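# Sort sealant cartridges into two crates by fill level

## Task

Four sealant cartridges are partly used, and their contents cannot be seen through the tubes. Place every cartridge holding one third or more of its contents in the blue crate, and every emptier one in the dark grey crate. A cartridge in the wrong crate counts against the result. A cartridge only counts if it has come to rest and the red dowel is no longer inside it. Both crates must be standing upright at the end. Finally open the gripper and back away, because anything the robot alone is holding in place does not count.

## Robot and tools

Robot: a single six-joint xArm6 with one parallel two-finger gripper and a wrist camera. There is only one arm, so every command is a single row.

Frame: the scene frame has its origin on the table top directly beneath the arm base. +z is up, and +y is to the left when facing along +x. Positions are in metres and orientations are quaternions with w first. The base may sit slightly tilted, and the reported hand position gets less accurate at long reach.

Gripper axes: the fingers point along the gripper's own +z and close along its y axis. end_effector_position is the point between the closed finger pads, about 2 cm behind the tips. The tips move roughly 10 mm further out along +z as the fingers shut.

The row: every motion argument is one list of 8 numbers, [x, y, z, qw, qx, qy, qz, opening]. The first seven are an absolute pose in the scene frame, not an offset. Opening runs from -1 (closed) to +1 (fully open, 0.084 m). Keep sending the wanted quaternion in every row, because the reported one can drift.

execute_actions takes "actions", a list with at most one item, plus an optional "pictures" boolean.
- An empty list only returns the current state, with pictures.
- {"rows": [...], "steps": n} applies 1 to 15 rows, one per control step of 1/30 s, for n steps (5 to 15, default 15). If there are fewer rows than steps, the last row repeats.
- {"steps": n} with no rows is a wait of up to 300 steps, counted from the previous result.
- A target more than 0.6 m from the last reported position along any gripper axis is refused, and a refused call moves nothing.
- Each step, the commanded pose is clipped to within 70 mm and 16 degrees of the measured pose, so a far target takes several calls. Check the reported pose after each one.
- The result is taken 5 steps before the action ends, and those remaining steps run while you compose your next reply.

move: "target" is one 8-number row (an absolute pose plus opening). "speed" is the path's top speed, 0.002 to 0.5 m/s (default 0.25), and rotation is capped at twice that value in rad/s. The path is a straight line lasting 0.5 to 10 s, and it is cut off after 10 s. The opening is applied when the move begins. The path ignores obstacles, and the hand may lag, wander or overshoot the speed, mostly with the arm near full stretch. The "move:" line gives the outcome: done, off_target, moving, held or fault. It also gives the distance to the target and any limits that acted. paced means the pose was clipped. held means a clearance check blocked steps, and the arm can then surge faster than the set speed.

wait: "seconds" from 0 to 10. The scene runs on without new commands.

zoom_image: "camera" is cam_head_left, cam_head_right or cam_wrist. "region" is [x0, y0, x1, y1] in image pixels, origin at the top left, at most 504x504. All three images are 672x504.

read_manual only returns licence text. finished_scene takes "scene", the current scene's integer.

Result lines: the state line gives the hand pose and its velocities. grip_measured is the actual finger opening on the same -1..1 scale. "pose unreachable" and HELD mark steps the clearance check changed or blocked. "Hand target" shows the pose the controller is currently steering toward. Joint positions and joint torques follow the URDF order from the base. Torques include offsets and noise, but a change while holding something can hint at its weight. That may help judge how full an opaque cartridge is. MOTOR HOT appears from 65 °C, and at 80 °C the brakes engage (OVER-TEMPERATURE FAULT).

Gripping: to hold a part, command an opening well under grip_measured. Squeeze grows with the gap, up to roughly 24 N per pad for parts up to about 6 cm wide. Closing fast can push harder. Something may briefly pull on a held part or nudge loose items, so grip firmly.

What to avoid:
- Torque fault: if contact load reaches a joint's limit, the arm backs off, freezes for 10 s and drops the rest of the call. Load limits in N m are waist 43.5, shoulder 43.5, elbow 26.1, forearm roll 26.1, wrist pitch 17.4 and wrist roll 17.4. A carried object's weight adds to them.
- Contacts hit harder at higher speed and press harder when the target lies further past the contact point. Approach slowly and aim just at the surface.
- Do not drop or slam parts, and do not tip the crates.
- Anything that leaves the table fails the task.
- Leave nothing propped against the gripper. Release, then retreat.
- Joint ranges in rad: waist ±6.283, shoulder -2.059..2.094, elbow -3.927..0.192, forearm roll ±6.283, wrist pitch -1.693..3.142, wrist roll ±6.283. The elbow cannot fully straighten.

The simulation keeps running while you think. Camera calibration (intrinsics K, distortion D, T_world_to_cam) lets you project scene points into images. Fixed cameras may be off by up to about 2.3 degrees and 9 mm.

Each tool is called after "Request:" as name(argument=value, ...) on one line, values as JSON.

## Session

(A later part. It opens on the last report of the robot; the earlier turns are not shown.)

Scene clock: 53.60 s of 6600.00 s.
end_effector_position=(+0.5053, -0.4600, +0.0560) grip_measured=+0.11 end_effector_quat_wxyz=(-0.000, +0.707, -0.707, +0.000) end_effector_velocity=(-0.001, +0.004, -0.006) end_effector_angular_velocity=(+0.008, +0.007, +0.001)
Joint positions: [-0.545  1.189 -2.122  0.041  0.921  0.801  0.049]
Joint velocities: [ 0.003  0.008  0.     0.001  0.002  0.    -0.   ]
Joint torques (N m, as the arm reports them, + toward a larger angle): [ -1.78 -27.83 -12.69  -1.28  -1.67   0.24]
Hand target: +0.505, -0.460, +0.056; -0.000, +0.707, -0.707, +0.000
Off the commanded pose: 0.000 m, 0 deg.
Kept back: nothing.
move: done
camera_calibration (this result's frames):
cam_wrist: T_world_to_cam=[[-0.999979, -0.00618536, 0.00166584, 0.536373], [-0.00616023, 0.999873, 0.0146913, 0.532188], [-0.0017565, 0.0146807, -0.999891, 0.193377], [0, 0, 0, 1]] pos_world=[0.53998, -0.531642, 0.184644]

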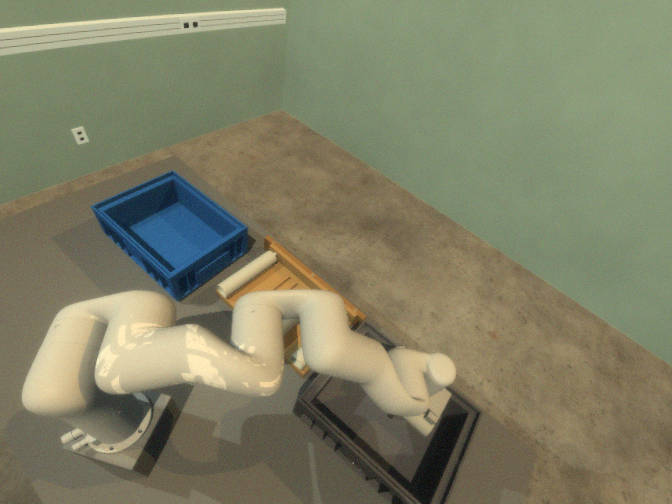

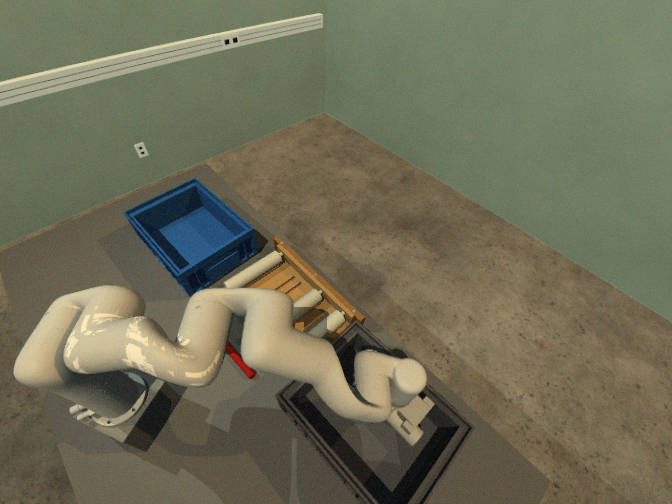

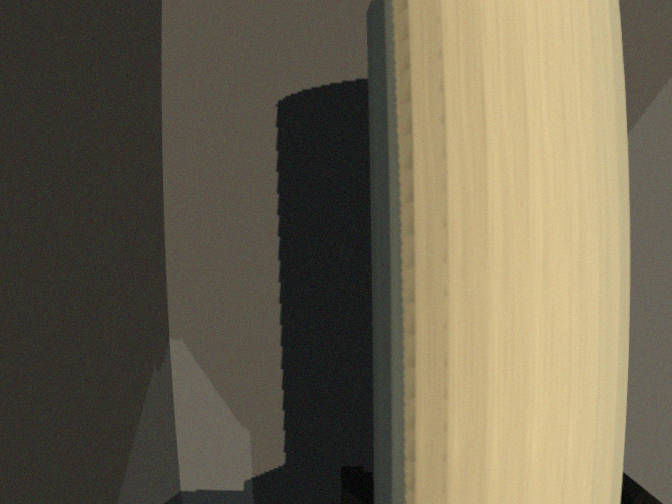

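Request:
execute_actions(actions=[{"rows":[[0.505,-0.46,0.054,0,0.7071,-0.7071,0,-0.5],[0.505,-0.46,0.052,0,0.7071,-0.7071,0,-0.5],[0.505,-0.46,0.050,0,0.7071,-0.7071,0,-0.5],[0.505,-0.46,0.048,0,0.7071,-0.7071,0,-0.5],[0.505,-0.46,0.046,0,0.7071,-0.7071,0,-0.5],[0.505,-0.46,0.044,0,0.7071,-0.7071,0,-0.5],[0.505,-0.46,0.042,0,0.7071,-0.7071,0,-0.5],[0.505,-0.46,0.042,0,0.7071,-0.7071,0,-0.3],[0.505,-0.46,0.042,0,0.7071,-0.7071,0,-0.1],[0.505,-0.46,0.042,0,0.7071,-0.7071,0,0.1],[0.505,-0.46,0.042,0,0.7071,-0.7071,0,0.2],[0.505,-0.46,0.042,0,0.7071,-0.7071,0,0.3],[0.505,-0.46,0.042,0,0.7071,-0.7071,0,0.4]],"steps":15}])

Request:
move(target=[0.505,-0.46,0.2,0,0.7071,-0.7071,0,0.4], speed=0.35)

Scene clock: 54.50 s of 6600.00 s.
end_effector_position=(+0.5043, -0.4593, +0.0427) grip_measured=+0.11 end_effector_quat_wxyz=(+0.000, +0.707, -0.707, -0.001) end_effector_velocity=(-0.006, +0.005, -0.037) end_effector_angular_velocity=(+0.015, +0.017, +0.000)
Joint positions: [-0.544  1.219 -2.138  0.041  0.909  0.802  0.049]
Joint velocities: [ 0.001  0.081 -0.044 -0.    -0.014  0.     0.   ]
Joint torques (N m, as the arm reports them, + toward a larger angle): [ -1.99 -28.73 -13.66  -1.07  -1.92   0.29]
Steps of this call (steps 1 to 17: nothing new was sent; steps 18 to 27: the first 10 steps of this action). Readings (end_effector_position):
18: (+0.5052, -0.4601, +0.0559)
19: (+0.5053, -0.4602, +0.0557)
21: (+0.5055, -0.4604, +0.0540)
25: (+0.5048, -0.4598, +0.0462)
27: the state above

Scene clock: 55.90 s of 6600.00 s.
end_effector_position=(+0.5044, -0.4595, +0.1985) grip_measured=+0.39 end_effector_quat_wxyz=(+0.000, +0.707, -0.707, -0.001) end_effector_velocity=(+0.006, -0.004, +0.017) end_effector_angular_velocity=(-0.020, -0.021, +0.002)
Joint positions: [-0.553  0.925 -2.068  0.036  1.135  0.803  0.061]
Joint velocities: [ 0.    -0.018 -0.011  0.    -0.    -0.001  0.   ]
Joint torques (N m, as the arm reports them, + toward a larger angle): [ -1.68 -26.24 -13.07  -1.33  -1.61   0.2 ]
Hand target: +0.505, -0.460, +0.200; +0.000, +0.707, -0.707, +0.000
Off your previous action's commanded pose: 0.001 m, 0 deg at its last step (step 5 of this call).
Off the commanded pose: 0.002 m, 0 deg.
Kept back: nothing.
move: done
camera_calibration (this result's frames):
cam_wrist: T_world_to_cam=[[-0.999976, -0.00570522, 0.00385535, 0.534959], [-0.00564113, 0.999849, 0.016435, 0.52892], [-0.00394853, 0.0164128, -0.999858, 0.337659], [0, 0, 0, 1]] pos_world=[0.539263, -0.53133, 0.326856]

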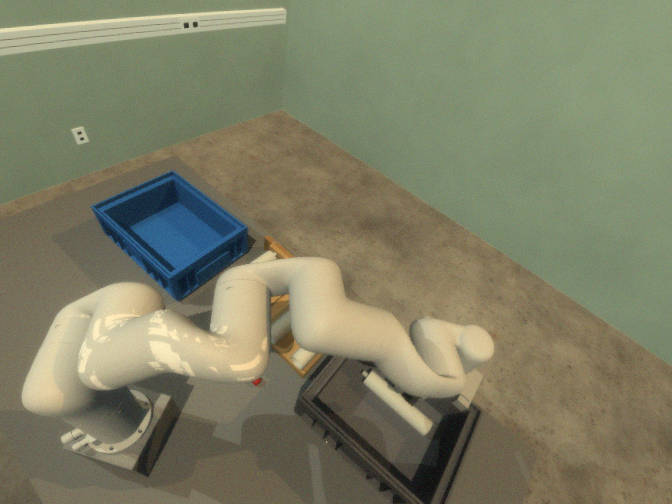

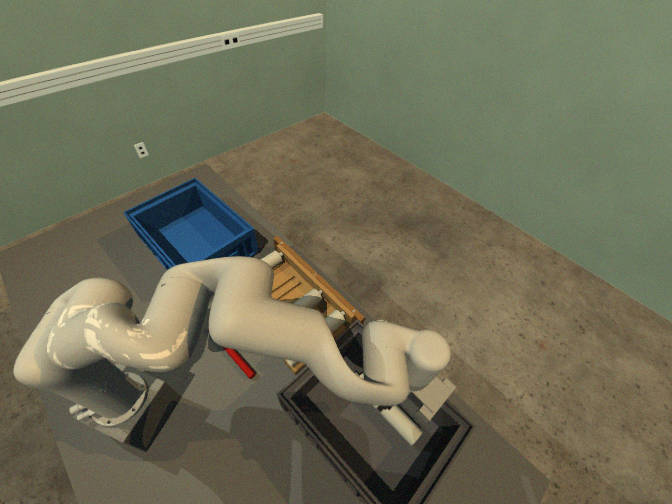

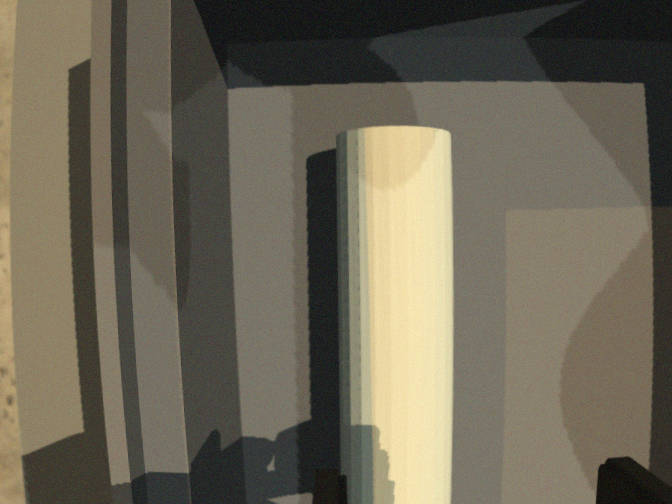

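Request:
move(target=[0.50,-0.0705,0.17,0,1,0,0,1], speed=0.5)

Request:
move(target=[0.50,-0.0705,0.059,0,1,0,0,1], speed=0.3)

Scene clock: 59.07 s of 6600.00 s.
end_effector_position=(+0.5019, -0.0707, +0.1698) grip_measured=+1.00 end_effector_quat_wxyz=(-0.001, +1.000, -0.001, +0.000) end_effector_velocity=(+0.000, +0.004, -0.000) end_effector_angular_velocity=(+0.001, -0.001, +0.011)
Joint positions: [ 0.051  0.343 -1.026  0.035  0.655 -0.175  0.084]
Joint velocities: [ 0.007 -0.001  0.002  0.001 -0.002 -0.005 -0.   ]
Joint torques (N m, as the arm reports them, + toward a larger angle): [ -1.16 -18.03 -10.97  -1.14  -1.75   0.3 ]
Hand target: +0.502, -0.070, +0.170; -0.001, +1.000, +0.000, +0.000
Off the commanded pose: 0.002 m, 0 deg.
Kept back: nothing.
move: done
camera_calibration (this result's frames):
cam_wrist: T_world_to_cam=[[0.00451403, -0.999989, 0.000854301, -0.0391407], [-0.999895, -0.00450184, 0.0137777, 0.569128], [-0.0137737, -0.000916405, -0.999905, 0.306368], [0, 0, 0, 1]] pos_world=[0.573465, -0.0362974, 0.298531]

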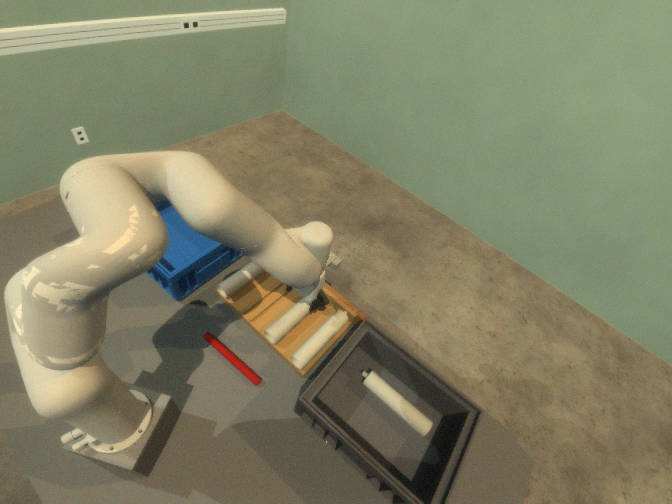

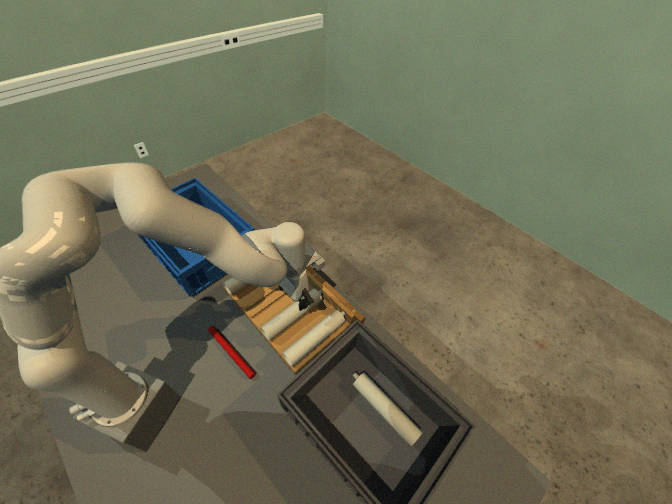

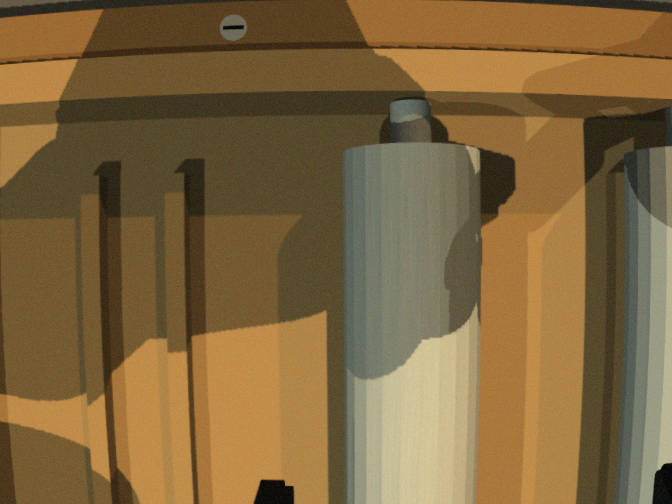

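Scene clock: 60.00 s of 6600.00 s.
end_effector_position=(+0.5006, -0.0705, +0.0595) grip_measured=+1.00 end_effector_quat_wxyz=(+0.000, +1.000, +0.000, +0.001) end_effector_velocity=(-0.004, +0.000, -0.005) end_effector_angular_velocity=(+0.002, +0.011, -0.001)
Joint positions: [ 0.059  0.621 -1.058  0.051  0.408 -0.187  0.084]
Joint velocities: [-0.     0.01   0.001  0.001  0.001 -0.     0.   ]
Joint torques (N m, as the arm reports them, + toward a larger angle): [ -1.22 -19.56  -8.99  -1.    -1.64   0.39]
Hand target: +0.500, -0.070, +0.059; -0.000, +1.000, +0.000, +0.000
Off the commanded pose: 0.001 m, 0 deg.
Kept back: nothing.
move: done
camera_calibration (this result's frames):
cam_wrist: T_world_to_cam=[[0.00595539, -0.99998, 0.0019349, -0.0396537], [-0.999893, -0.00592898, 0.0133835, 0.569276], [-0.0133717, -0.0020144, -0.999909, 0.195762], [0, 0, 0, 1]] pos_world=[0.572069, -0.0358834, 0.188202]

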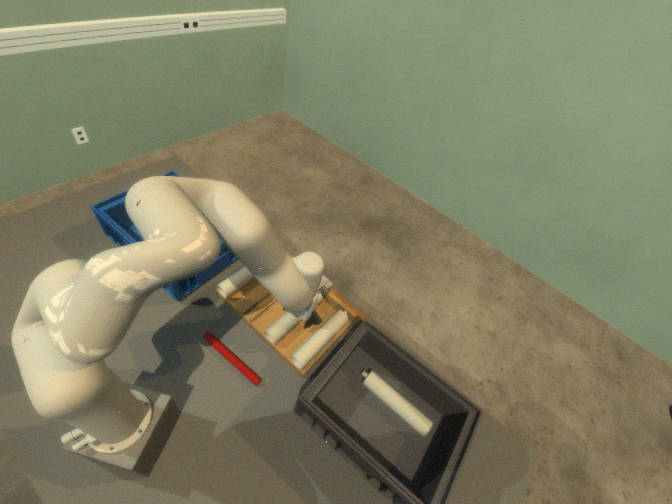

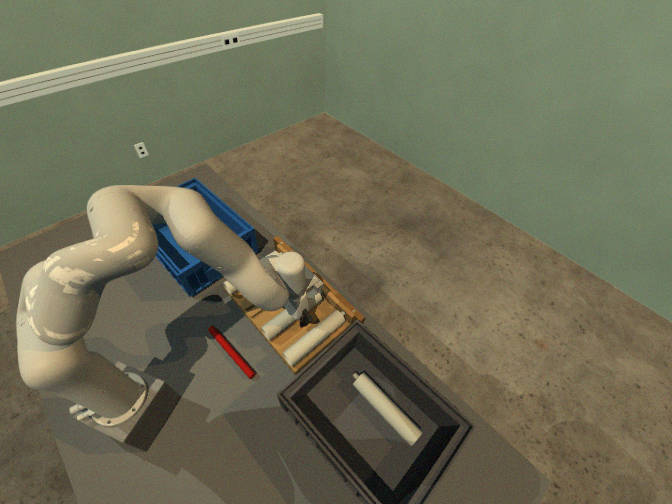

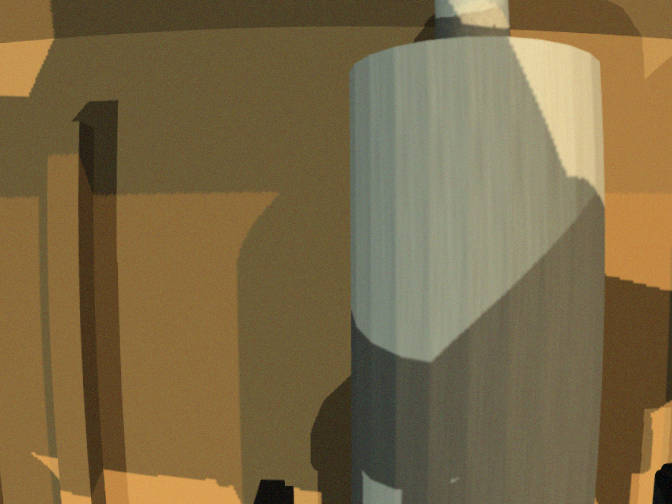

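Request:
execute_actions(actions=[{"rows":[[0.5,-0.0705,0.058,0,1,0,0,0.8],[0.5,-0.0705,0.058,0,1,0,0,0.65],[0.5,-0.0705,0.058,0,1,0,0,0.5],[0.5,-0.0705,0.058,0,1,0,0,0.4],[0.5,-0.0705,0.058,0,1,0,0,0.3],[0.5,-0.0705,0.058,0,1,0,0,0.2],[0.5,-0.0705,0.058,0,1,0,0,0.1],[0.5,-0.0705,0.058,0,1,0,0,0.0],[0.5,-0.0705,0.058,0,1,0,0,-0.1],[0.5,-0.0705,0.058,0,1,0,0,-0.2],[0.5,-0.0705,0.058,0,1,0,0,-0.3],[0.5,-0.0705,0.058,0,1,0,0,-0.4],[0.5,-0.0705,0.058,0,1,0,0,-0.5]],"steps":15}])

Request:
move(target=[0.50,-0.0705,0.195,0,1,0,0,-0.5], speed=0.3)

Request:
move(target=[0.405,-0.465,0.2,0,0.7071,-0.7071,0,-0.5], speed=0.45)

Scene clock: 61.80 s of 6600.00 s.
end_effector_position=(+0.5002, -0.0691, +0.0582) grip_measured=+0.11 end_effector_quat_wxyz=(-0.000, +1.000, +0.001, -0.000) end_effector_velocity=(+0.001, -0.006, -0.000) end_effector_angular_velocity=(-0.001, -0.003, -0.010)
Joint positions: [ 0.062  0.623 -1.057  0.052  0.406 -0.187  0.049]
Joint velocities: [-0.011  0.002 -0.003  0.    -0.003 -0.001  0.001]
Joint torques (N m, as the arm reports them, + toward a larger angle): [ -4.95 -18.86  -8.89  -1.52  -1.95   0.36]
Steps of this call (steps 1 to 44: nothing new was sent; steps 45 to 54: the first 10 steps of this action). Readings (end_effector_position):
45: (+0.5002, -0.0705, +0.0588)
46: (+0.5002, -0.0705, +0.0587)
48: (+0.5001, -0.0705, +0.0583)
52: (+0.5001, -0.0697, +0.0581)
54: the state above

Scene clock: 63.03 s of 6600.00 s.
end_effector_position=(+0.4992, -0.0705, +0.1942) grip_measured=+0.11 end_effector_quat_wxyz=(-0.000, +1.000, -0.000, -0.001) end_effector_velocity=(+0.004, -0.000, +0.007) end_effector_angular_velocity=(-0.002, -0.011, +0.001)
Joint positions: [ 0.05   0.285 -1.026  0.031  0.715 -0.172  0.049]
Joint velocities: [-0.    -0.01  -0.006 -0.     0.005 -0.001  0.   ]
Joint torques (N m, as the arm reports them, + toward a larger angle): [ -1.25 -18.09 -11.61  -1.17  -1.78   0.27]
Hand target: +0.500, -0.071, +0.195; +0.000, +1.000, -0.000, -0.000
Off your previous action's commanded pose: 0.001 m, 0 deg at its last step (step 5 of this call).
Off the commanded pose: 0.001 m, 0 deg.
Kept back: nothing.
move: done
camera_calibration (this result's frames):
cam_wrist: T_world_to_cam=[[0.00570382, -0.999982, 0.00180148, -0.0396791], [-0.999846, -0.00567314, 0.0165985, 0.565481], [-0.016588, -0.00189588, -0.999861, 0.332046], [0, 0, 0, 1]] pos_world=[0.571128, -0.0358408, 0.322685]

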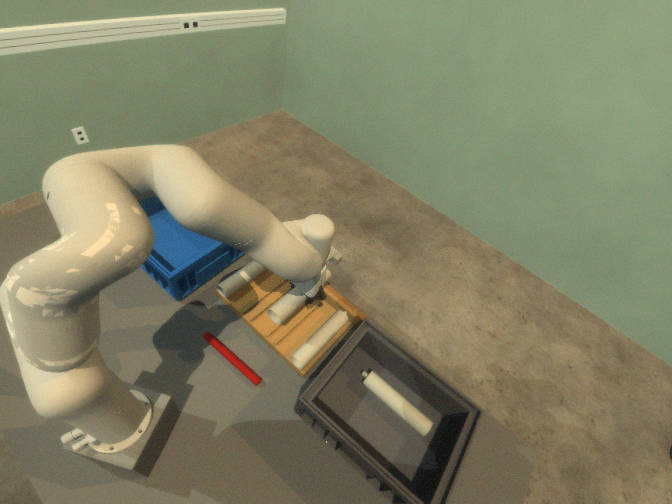

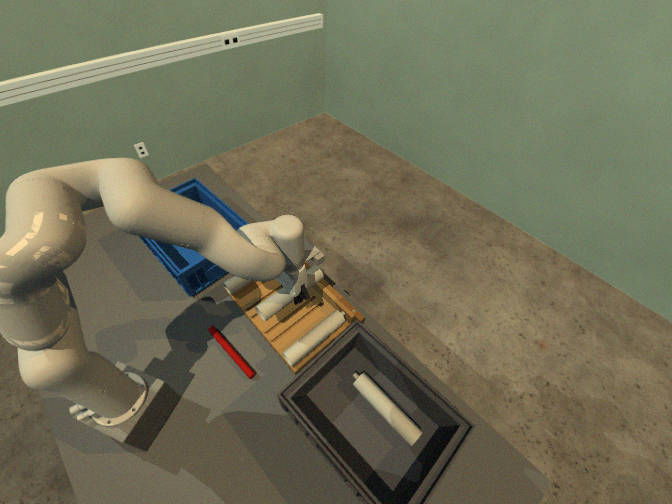

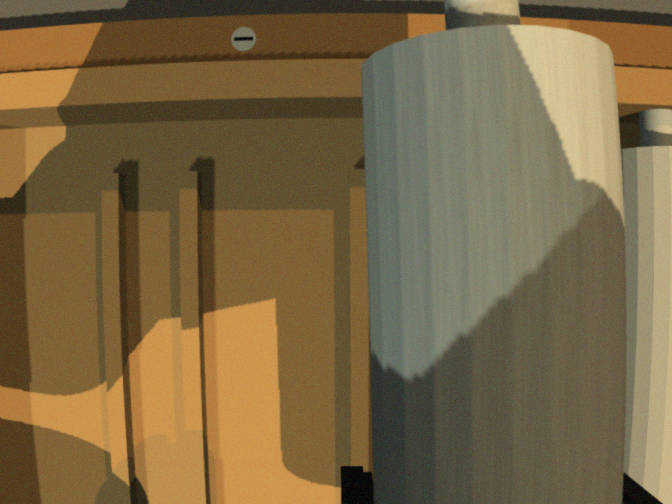

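Scene clock: 65.33 s of 6600.00 s.
end_effector_position=(+0.4035, -0.4648, +0.2002) grip_measured=+0.11 end_effector_quat_wxyz=(+0.001, +0.708, -0.707, +0.000) end_effector_velocity=(-0.001, -0.003, +0.000) end_effector_angular_velocity=(+0.003, +0.003, -0.011)
Joint positions: [-0.67   0.648 -1.59   0.04   0.934  0.676  0.049]
Joint velocities: [-0.004  0.008 -0.015 -0.001  0.011  0.007 -0.   ]
Joint torques (N m, as the arm reports them, + toward a larger angle): [ -1.51 -23.82 -12.73  -1.33  -1.81   0.3 ]
Hand target: +0.403, -0.465, +0.200; +0.001, +0.707, -0.707, +0.000
Off the commanded pose: 0.002 m, 0 deg.
Kept back: nothing.
move: done
camera_calibration (this result's frames):
cam_wrist: T_world_to_cam=[[-0.999972, -0.00705403, 0.00264337, 0.43366], [-0.00701823, 0.999887, 0.0133146, 0.534825], [-0.00273699, 0.0132956, -0.999908, 0.337186], [0, 0, 0, 1]] pos_world=[0.438324, -0.536189, 0.328888]

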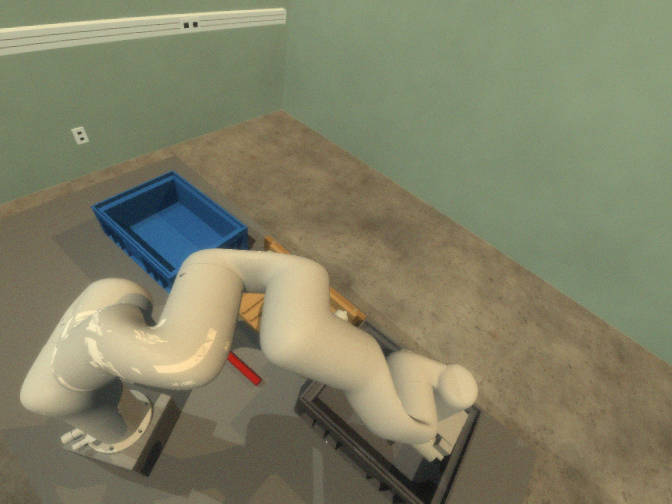

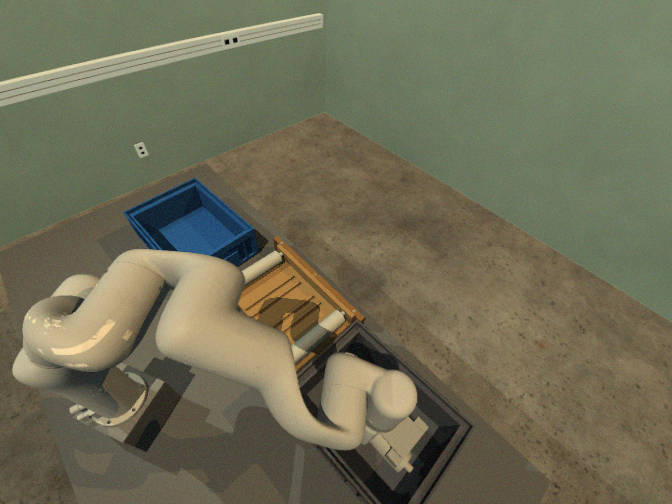

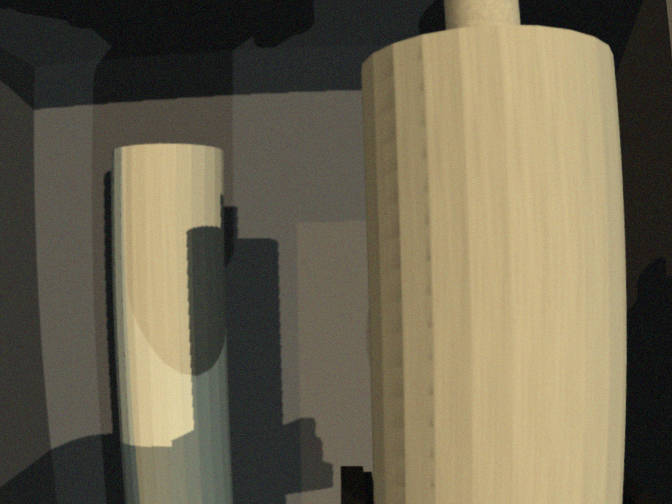

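Request:
move(target=[0.412,-0.465,0.056,0,0.7071,-0.7071,0,-0.5], speed=0.28)

Request:
execute_actions(actions=[{"rows":[[0.412,-0.465,0.054,0,0.7071,-0.7071,0,-0.5],[0.412,-0.465,0.052,0,0.7071,-0.7071,0,-0.5],[0.412,-0.465,0.050,0,0.7071,-0.7071,0,-0.5],[0.412,-0.465,0.048,0,0.7071,-0.7071,0,-0.5],[0.412,-0.465,0.046,0,0.7071,-0.7071,0,-0.5],[0.412,-0.465,0.044,0,0.7071,-0.7071,0,-0.5],[0.412,-0.465,0.043,0,0.7071,-0.7071,0,-0.5],[0.412,-0.465,0.043,0,0.7071,-0.7071,0,-0.3],[0.412,-0.465,0.043,0,0.7071,-0.7071,0,-0.1],[0.412,-0.465,0.043,0,0.7071,-0.7071,0,0.1],[0.412,-0.465,0.043,0,0.7071,-0.7071,0,0.2],[0.412,-0.465,0.043,0,0.7071,-0.7071,0,0.3],[0.412,-0.465,0.043,0,0.7071,-0.7071,0,0.4]],"steps":15}])

Request:
execute_actions(actions=[{"rows":[[0.412,-0.465,0.048,0,0.7071,-0.7071,0,0.4],[0.412,-0.465,0.054,0,0.7071,-0.7071,0,0.4],[0.412,-0.465,0.060,0,0.7071,-0.7071,0,0.4],[0.412,-0.465,0.066,0,0.7071,-0.7071,0,0.4],[0.412,-0.465,0.072,0,0.7071,-0.7071,0,0.4],[0.408,-0.465,0.074,0,0.7071,-0.7071,0,0.4],[0.403,-0.465,0.074,0,0.7071,-0.7071,0,0.4],[0.398,-0.465,0.074,0,0.7071,-0.7071,0,0.4],[0.393,-0.465,0.074,0,0.7071,-0.7071,0,0.4],[0.388,-0.465,0.074,0,0.7071,-0.7071,0,0.4],[0.383,-0.465,0.074,0,0.7071,-0.7071,0,0.4],[0.378,-0.465,0.074,0,0.7071,-0.7071,0,0.4],[0.374,-0.465,0.074,0,0.7071,-0.7071,0,0.4]],"steps":15}])

Request:
move(target=[0.374,-0.465,0.2,0,0.7071,-0.7071,0,0.4], speed=0.3)

Scene clock: 67.27 s of 6600.00 s.
end_effector_position=(+0.4125, -0.4656, +0.0568) grip_measured=+0.11 end_effector_quat_wxyz=(-0.000, +0.707, -0.707, +0.001) end_effector_velocity=(-0.005, +0.006, -0.010) end_effector_angular_velocity=(+0.016, +0.014, +0.001)
Joint positions: [-0.651  0.949 -1.658  0.053  0.7    0.68   0.049]
Joint velocities: [ 0.001  0.014  0.003 -0.     0.004 -0.    -0.   ]
Joint torques (N m, as the arm reports them, + toward a larger angle): [ -2.09 -25.26 -11.72  -1.06  -1.74   0.36]
Hand target: +0.412, -0.465, +0.056; -0.000, +0.707, -0.707, +0.000
Off the commanded pose: 0.001 m, 0 deg.
Kept back: nothing.
move: done
camera_calibration (this result's frames):
cam_wrist: T_world_to_cam=[[-0.999982, -0.00596504, 0.000727086, 0.443652], [-0.00595462, 0.99989, 0.0135698, 0.53712], [-0.00080795, 0.0135652, -0.999908, 0.193176], [0, 0, 0, 1]] pos_world=[0.446998, -0.537035, 0.185547]

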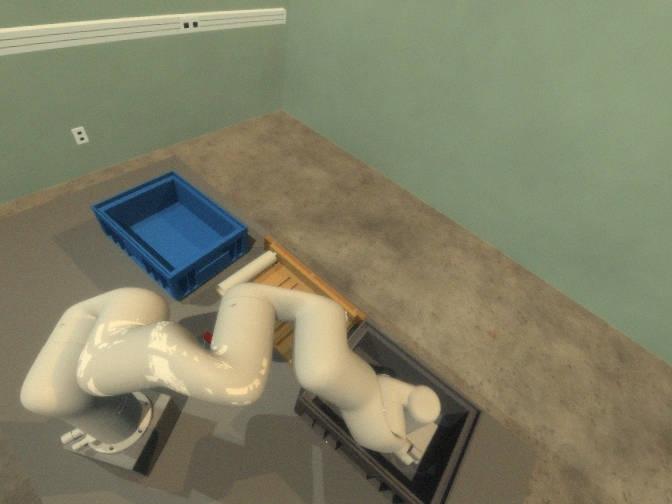

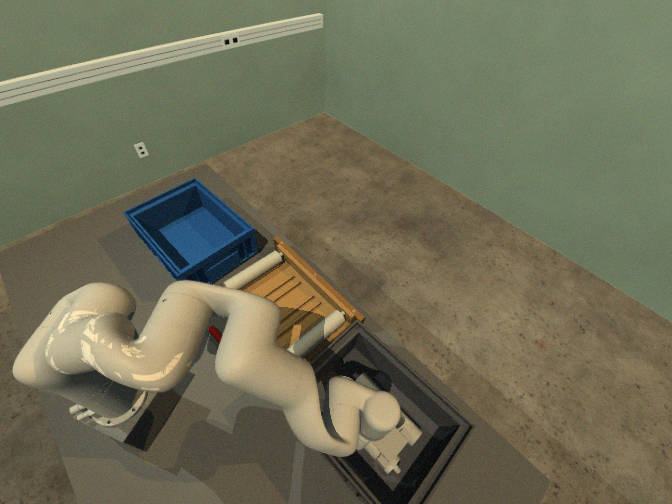

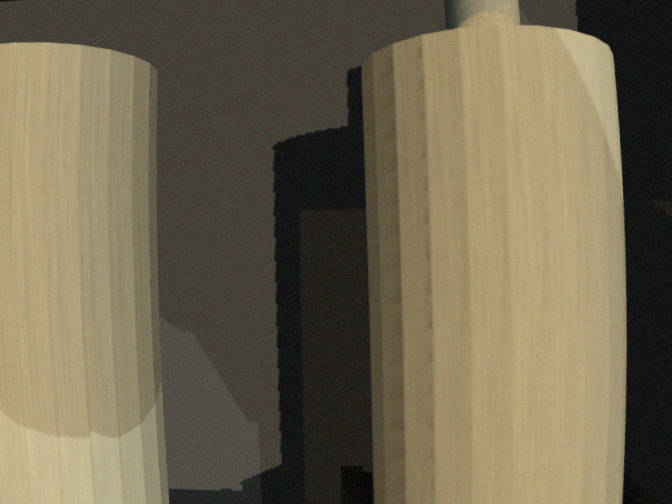

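Scene clock: 67.60 s of 6600.00 s.
end_effector_position=(+0.4114, -0.4643, +0.0436) grip_measured=+0.11 end_effector_quat_wxyz=(-0.000, +0.707, -0.707, -0.001) end_effector_velocity=(-0.004, +0.004, -0.027) end_effector_angular_velocity=(+0.012, +0.010, -0.001)
Joint positions: [-0.65   0.978 -1.668  0.053  0.684  0.68   0.049]
Joint velocities: [ 0.001  0.059 -0.022  0.002 -0.022 -0.001 -0.   ]
Joint torques (N m, as the arm reports them, + toward a larger angle): [ -1.51 -26.6  -12.34  -1.18  -1.6    0.32]
Steps of this call (steps 1 to 10: the first 10 steps of this action). Readings (end_effector_position):
1: (+0.4124, -0.4654, +0.0565)
2: (+0.4124, -0.4654, +0.0561)
4: (+0.4125, -0.4656, +0.0541)
8: (+0.4119, -0.4648, +0.0465)
10: the state above

Scene clock: 68.10 s of 6600.00 s.
end_effector_position=(+0.4055, -0.4669, +0.0736) grip_measured=+0.39 end_effector_quat_wxyz=(+0.000, +0.708, -0.707, +0.003) end_effector_velocity=(-0.120, +0.001, +0.034) end_effector_angular_velocity=(+0.019, +0.020, -0.013)
Joint positions: [-0.662  0.897 -1.615  0.052  0.705  0.669  0.061]
Joint velocities: [-0.147 -0.299  0.451  0.007 -0.119 -0.144 -0.   ]
Joint torques (N m, as the arm reports them, + toward a larger angle): [ -3.02 -20.93  -8.79  -1.03  -1.5    0.14]
Off your previous action's commanded pose: 0.001 m, 0 deg at its last step (step 5 of this call).
Steps of this call (steps 1 to 5: the last 5 steps of your previous action; steps 6 to 15: the first 10 steps of this action). Readings (end_effector_position):
6: (+0.4125, -0.4655, +0.0440)
7: (+0.4122, -0.4652, +0.0446)
9: (+0.4113, -0.4642, +0.0487)
13: (+0.4109, -0.4661, +0.0682)
15: the state above

Scene clock: 69.53 s of 6600.00 s.
end_effector_position=(+0.3735, -0.4644, +0.1990) grip_measured=+0.39 end_effector_quat_wxyz=(-0.000, +0.707, -0.707, -0.001) end_effector_velocity=(+0.003, -0.003, +0.010) end_effector_angular_velocity=(-0.012, -0.009, +0.002)
Joint positions: [-0.708  0.588 -1.486  0.044  0.893  0.635  0.061]
Joint velocities: [-0.    -0.012 -0.008 -0.     0.004 -0.001  0.   ]
Joint torques (N m, as the arm reports them, + toward a larger angle): [ -1.46 -21.98 -12.26  -1.07  -1.66   0.28]
Hand target: +0.374, -0.465, +0.200; +0.000, +0.707, -0.707, -0.000
Off your previous action's commanded pose: 0.008 m, 0 deg at its last step (step 5 of this call).
Off the commanded pose: 0.001 m, 0 deg.
Kept back: nothing.
move: done
camera_calibration (this result's frames):
cam_wrist: T_world_to_cam=[[-0.999978, -0.00573363, 0.00322322, 0.40419], [-0.00568085, 0.999853, 0.0161543, 0.533205], [-0.00331537, 0.0161356, -0.999864, 0.337382], [0, 0, 0, 1]] pos_world=[0.408329, -0.536253, 0.32742]

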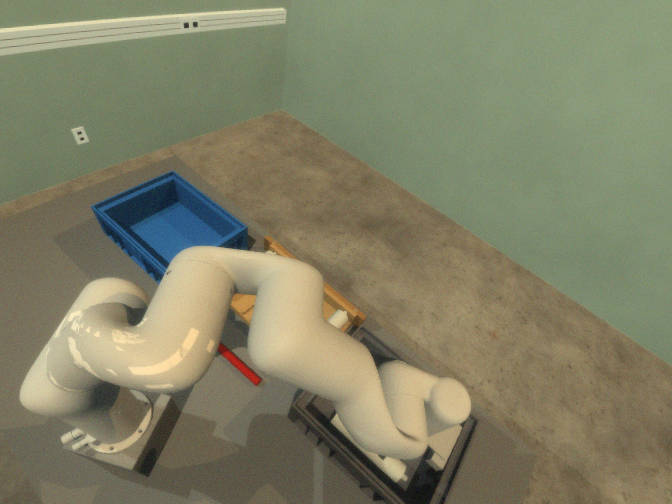

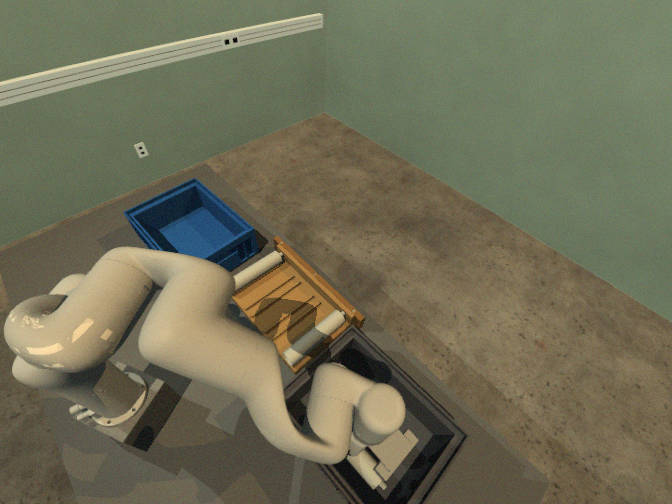

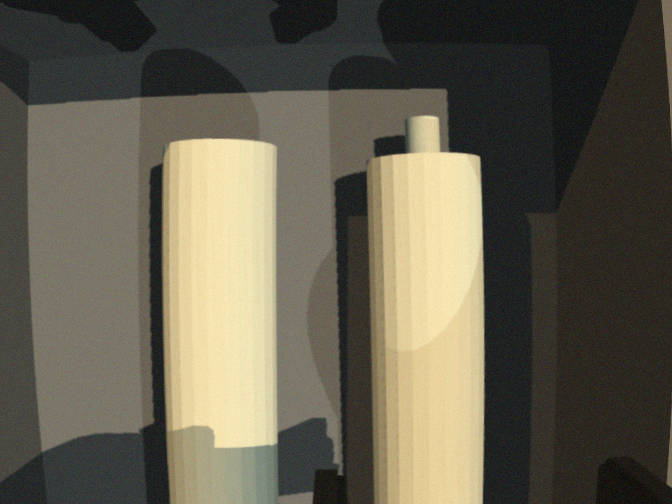

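Request:
move(target=[0.412,-0.47,0.11,0,0.7071,-0.7071,0,-1], speed=0.3)

Request:
move(target=[0.412,-0.47,0.066,0,0.7071,-0.7071,0,-1], speed=0.15)

Scene clock: 71.47 s of 6600.00 s.
end_effector_position=(+0.4122, -0.4704, +0.1107) grip_measured=-1.00 end_effector_quat_wxyz=(-0.000, +0.707, -0.707, +0.001) end_effector_velocity=(-0.002, +0.004, -0.007) end_effector_angular_velocity=(+0.011, +0.010, +0.002)
Joint positions: [-0.66   0.842 -1.641  0.048  0.791  0.678  0.   ]
Joint velocities: [ 0.002  0.011  0.    -0.001  0.003  0.001  0.   ]
Joint torques (N m, as the arm reports them, + toward a larger angle): [ -1.81 -24.35 -11.97  -1.17  -1.63   0.23]
Hand target: +0.412, -0.470, +0.110; -0.000, +0.707, -0.707, +0.000
Off the commanded pose: 0.001 m, 0 deg.
Kept back: nothing.
move: done
camera_calibration (this result's frames):
cam_wrist: T_world_to_cam=[[-0.999983, -0.00575485, 0.00101982, 0.443322], [-0.00574014, 0.999887, 0.0138852, 0.541151], [-0.00109961, 0.0138791, -0.999903, 0.247346], [0, 0, 0, 1]] pos_world=[0.446693, -0.541972, 0.239356]

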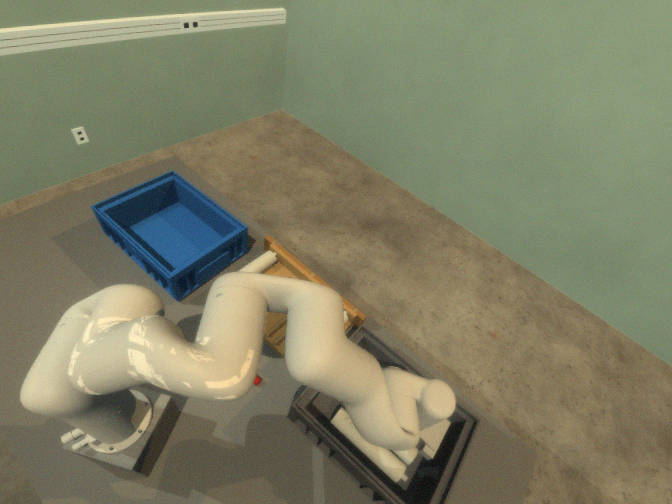

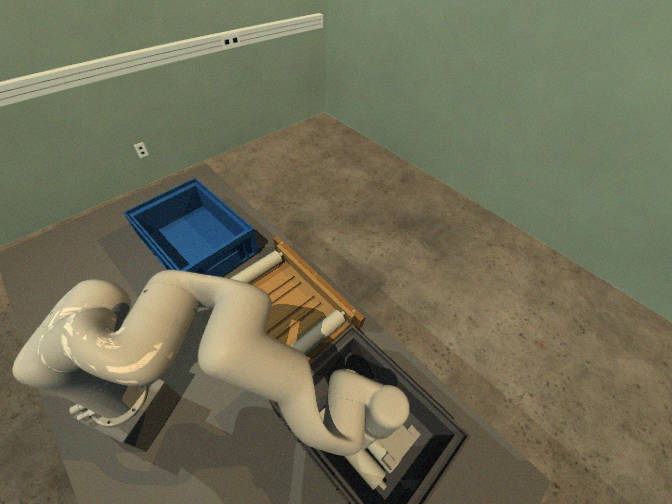

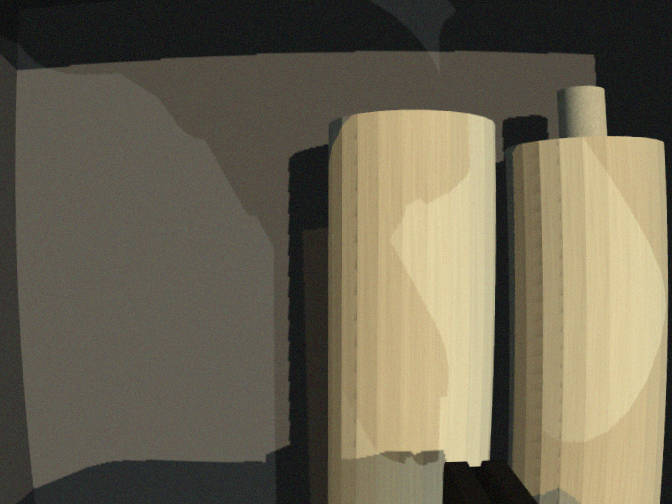

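Scene clock: 72.33 s of 6600.00 s.
end_effector_position=(+0.4208, -0.4788, +0.0865) grip_measured=-1.00 end_effector_quat_wxyz=(+0.001, +0.708, -0.706, +0.018) end_effector_velocity=(-0.002, +0.000, -0.000) end_effector_angular_velocity=(+0.002, +0.004, +0.001)
Joint positions: [-0.656  0.91  -1.677  0.051  0.723  0.676  0.   ]
Joint velocities: [-0.001 -0.001  0.002 -0.003  0.003 -0.001  0.   ]
Joint torques (N m, as the arm reports them, + toward a larger angle): [-5.94  0.38  1.58 -3.04 -0.26  0.35]
Hand target: +0.412, -0.470, +0.066; -0.000, +0.707, -0.707, +0.000
Off the commanded pose: 0.024 m, 2 deg.
Kept back: nothing.
move: off_target
camera_calibration (this result's frames):
cam_wrist: T_world_to_cam=[[-0.999739, -0.00757958, -0.0215385, 0.452928], [-0.00731187, 0.999895, -0.0124812, 0.552817], [0.0216308, -0.0123205, -0.99969, 0.201137], [0, 0, 0, 1]] pos_world=[0.452502, -0.546848, 0.21773]

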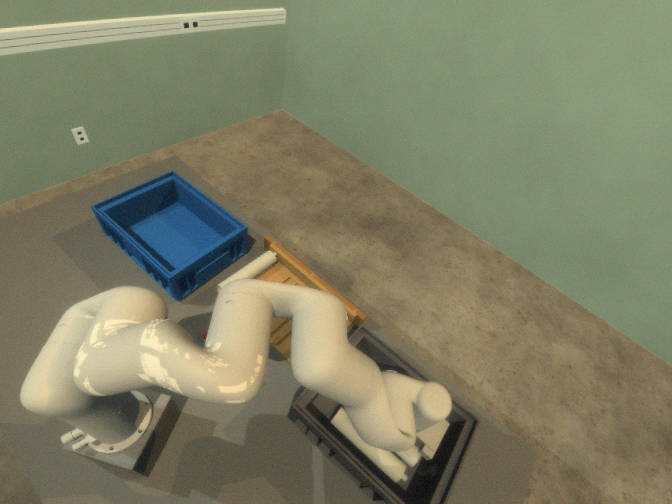

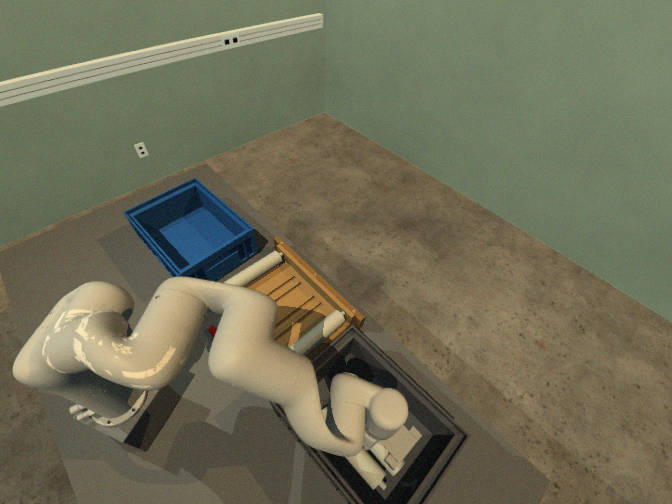

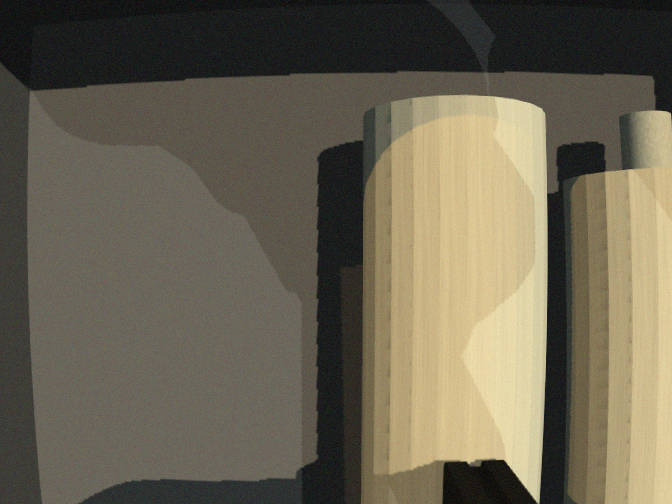

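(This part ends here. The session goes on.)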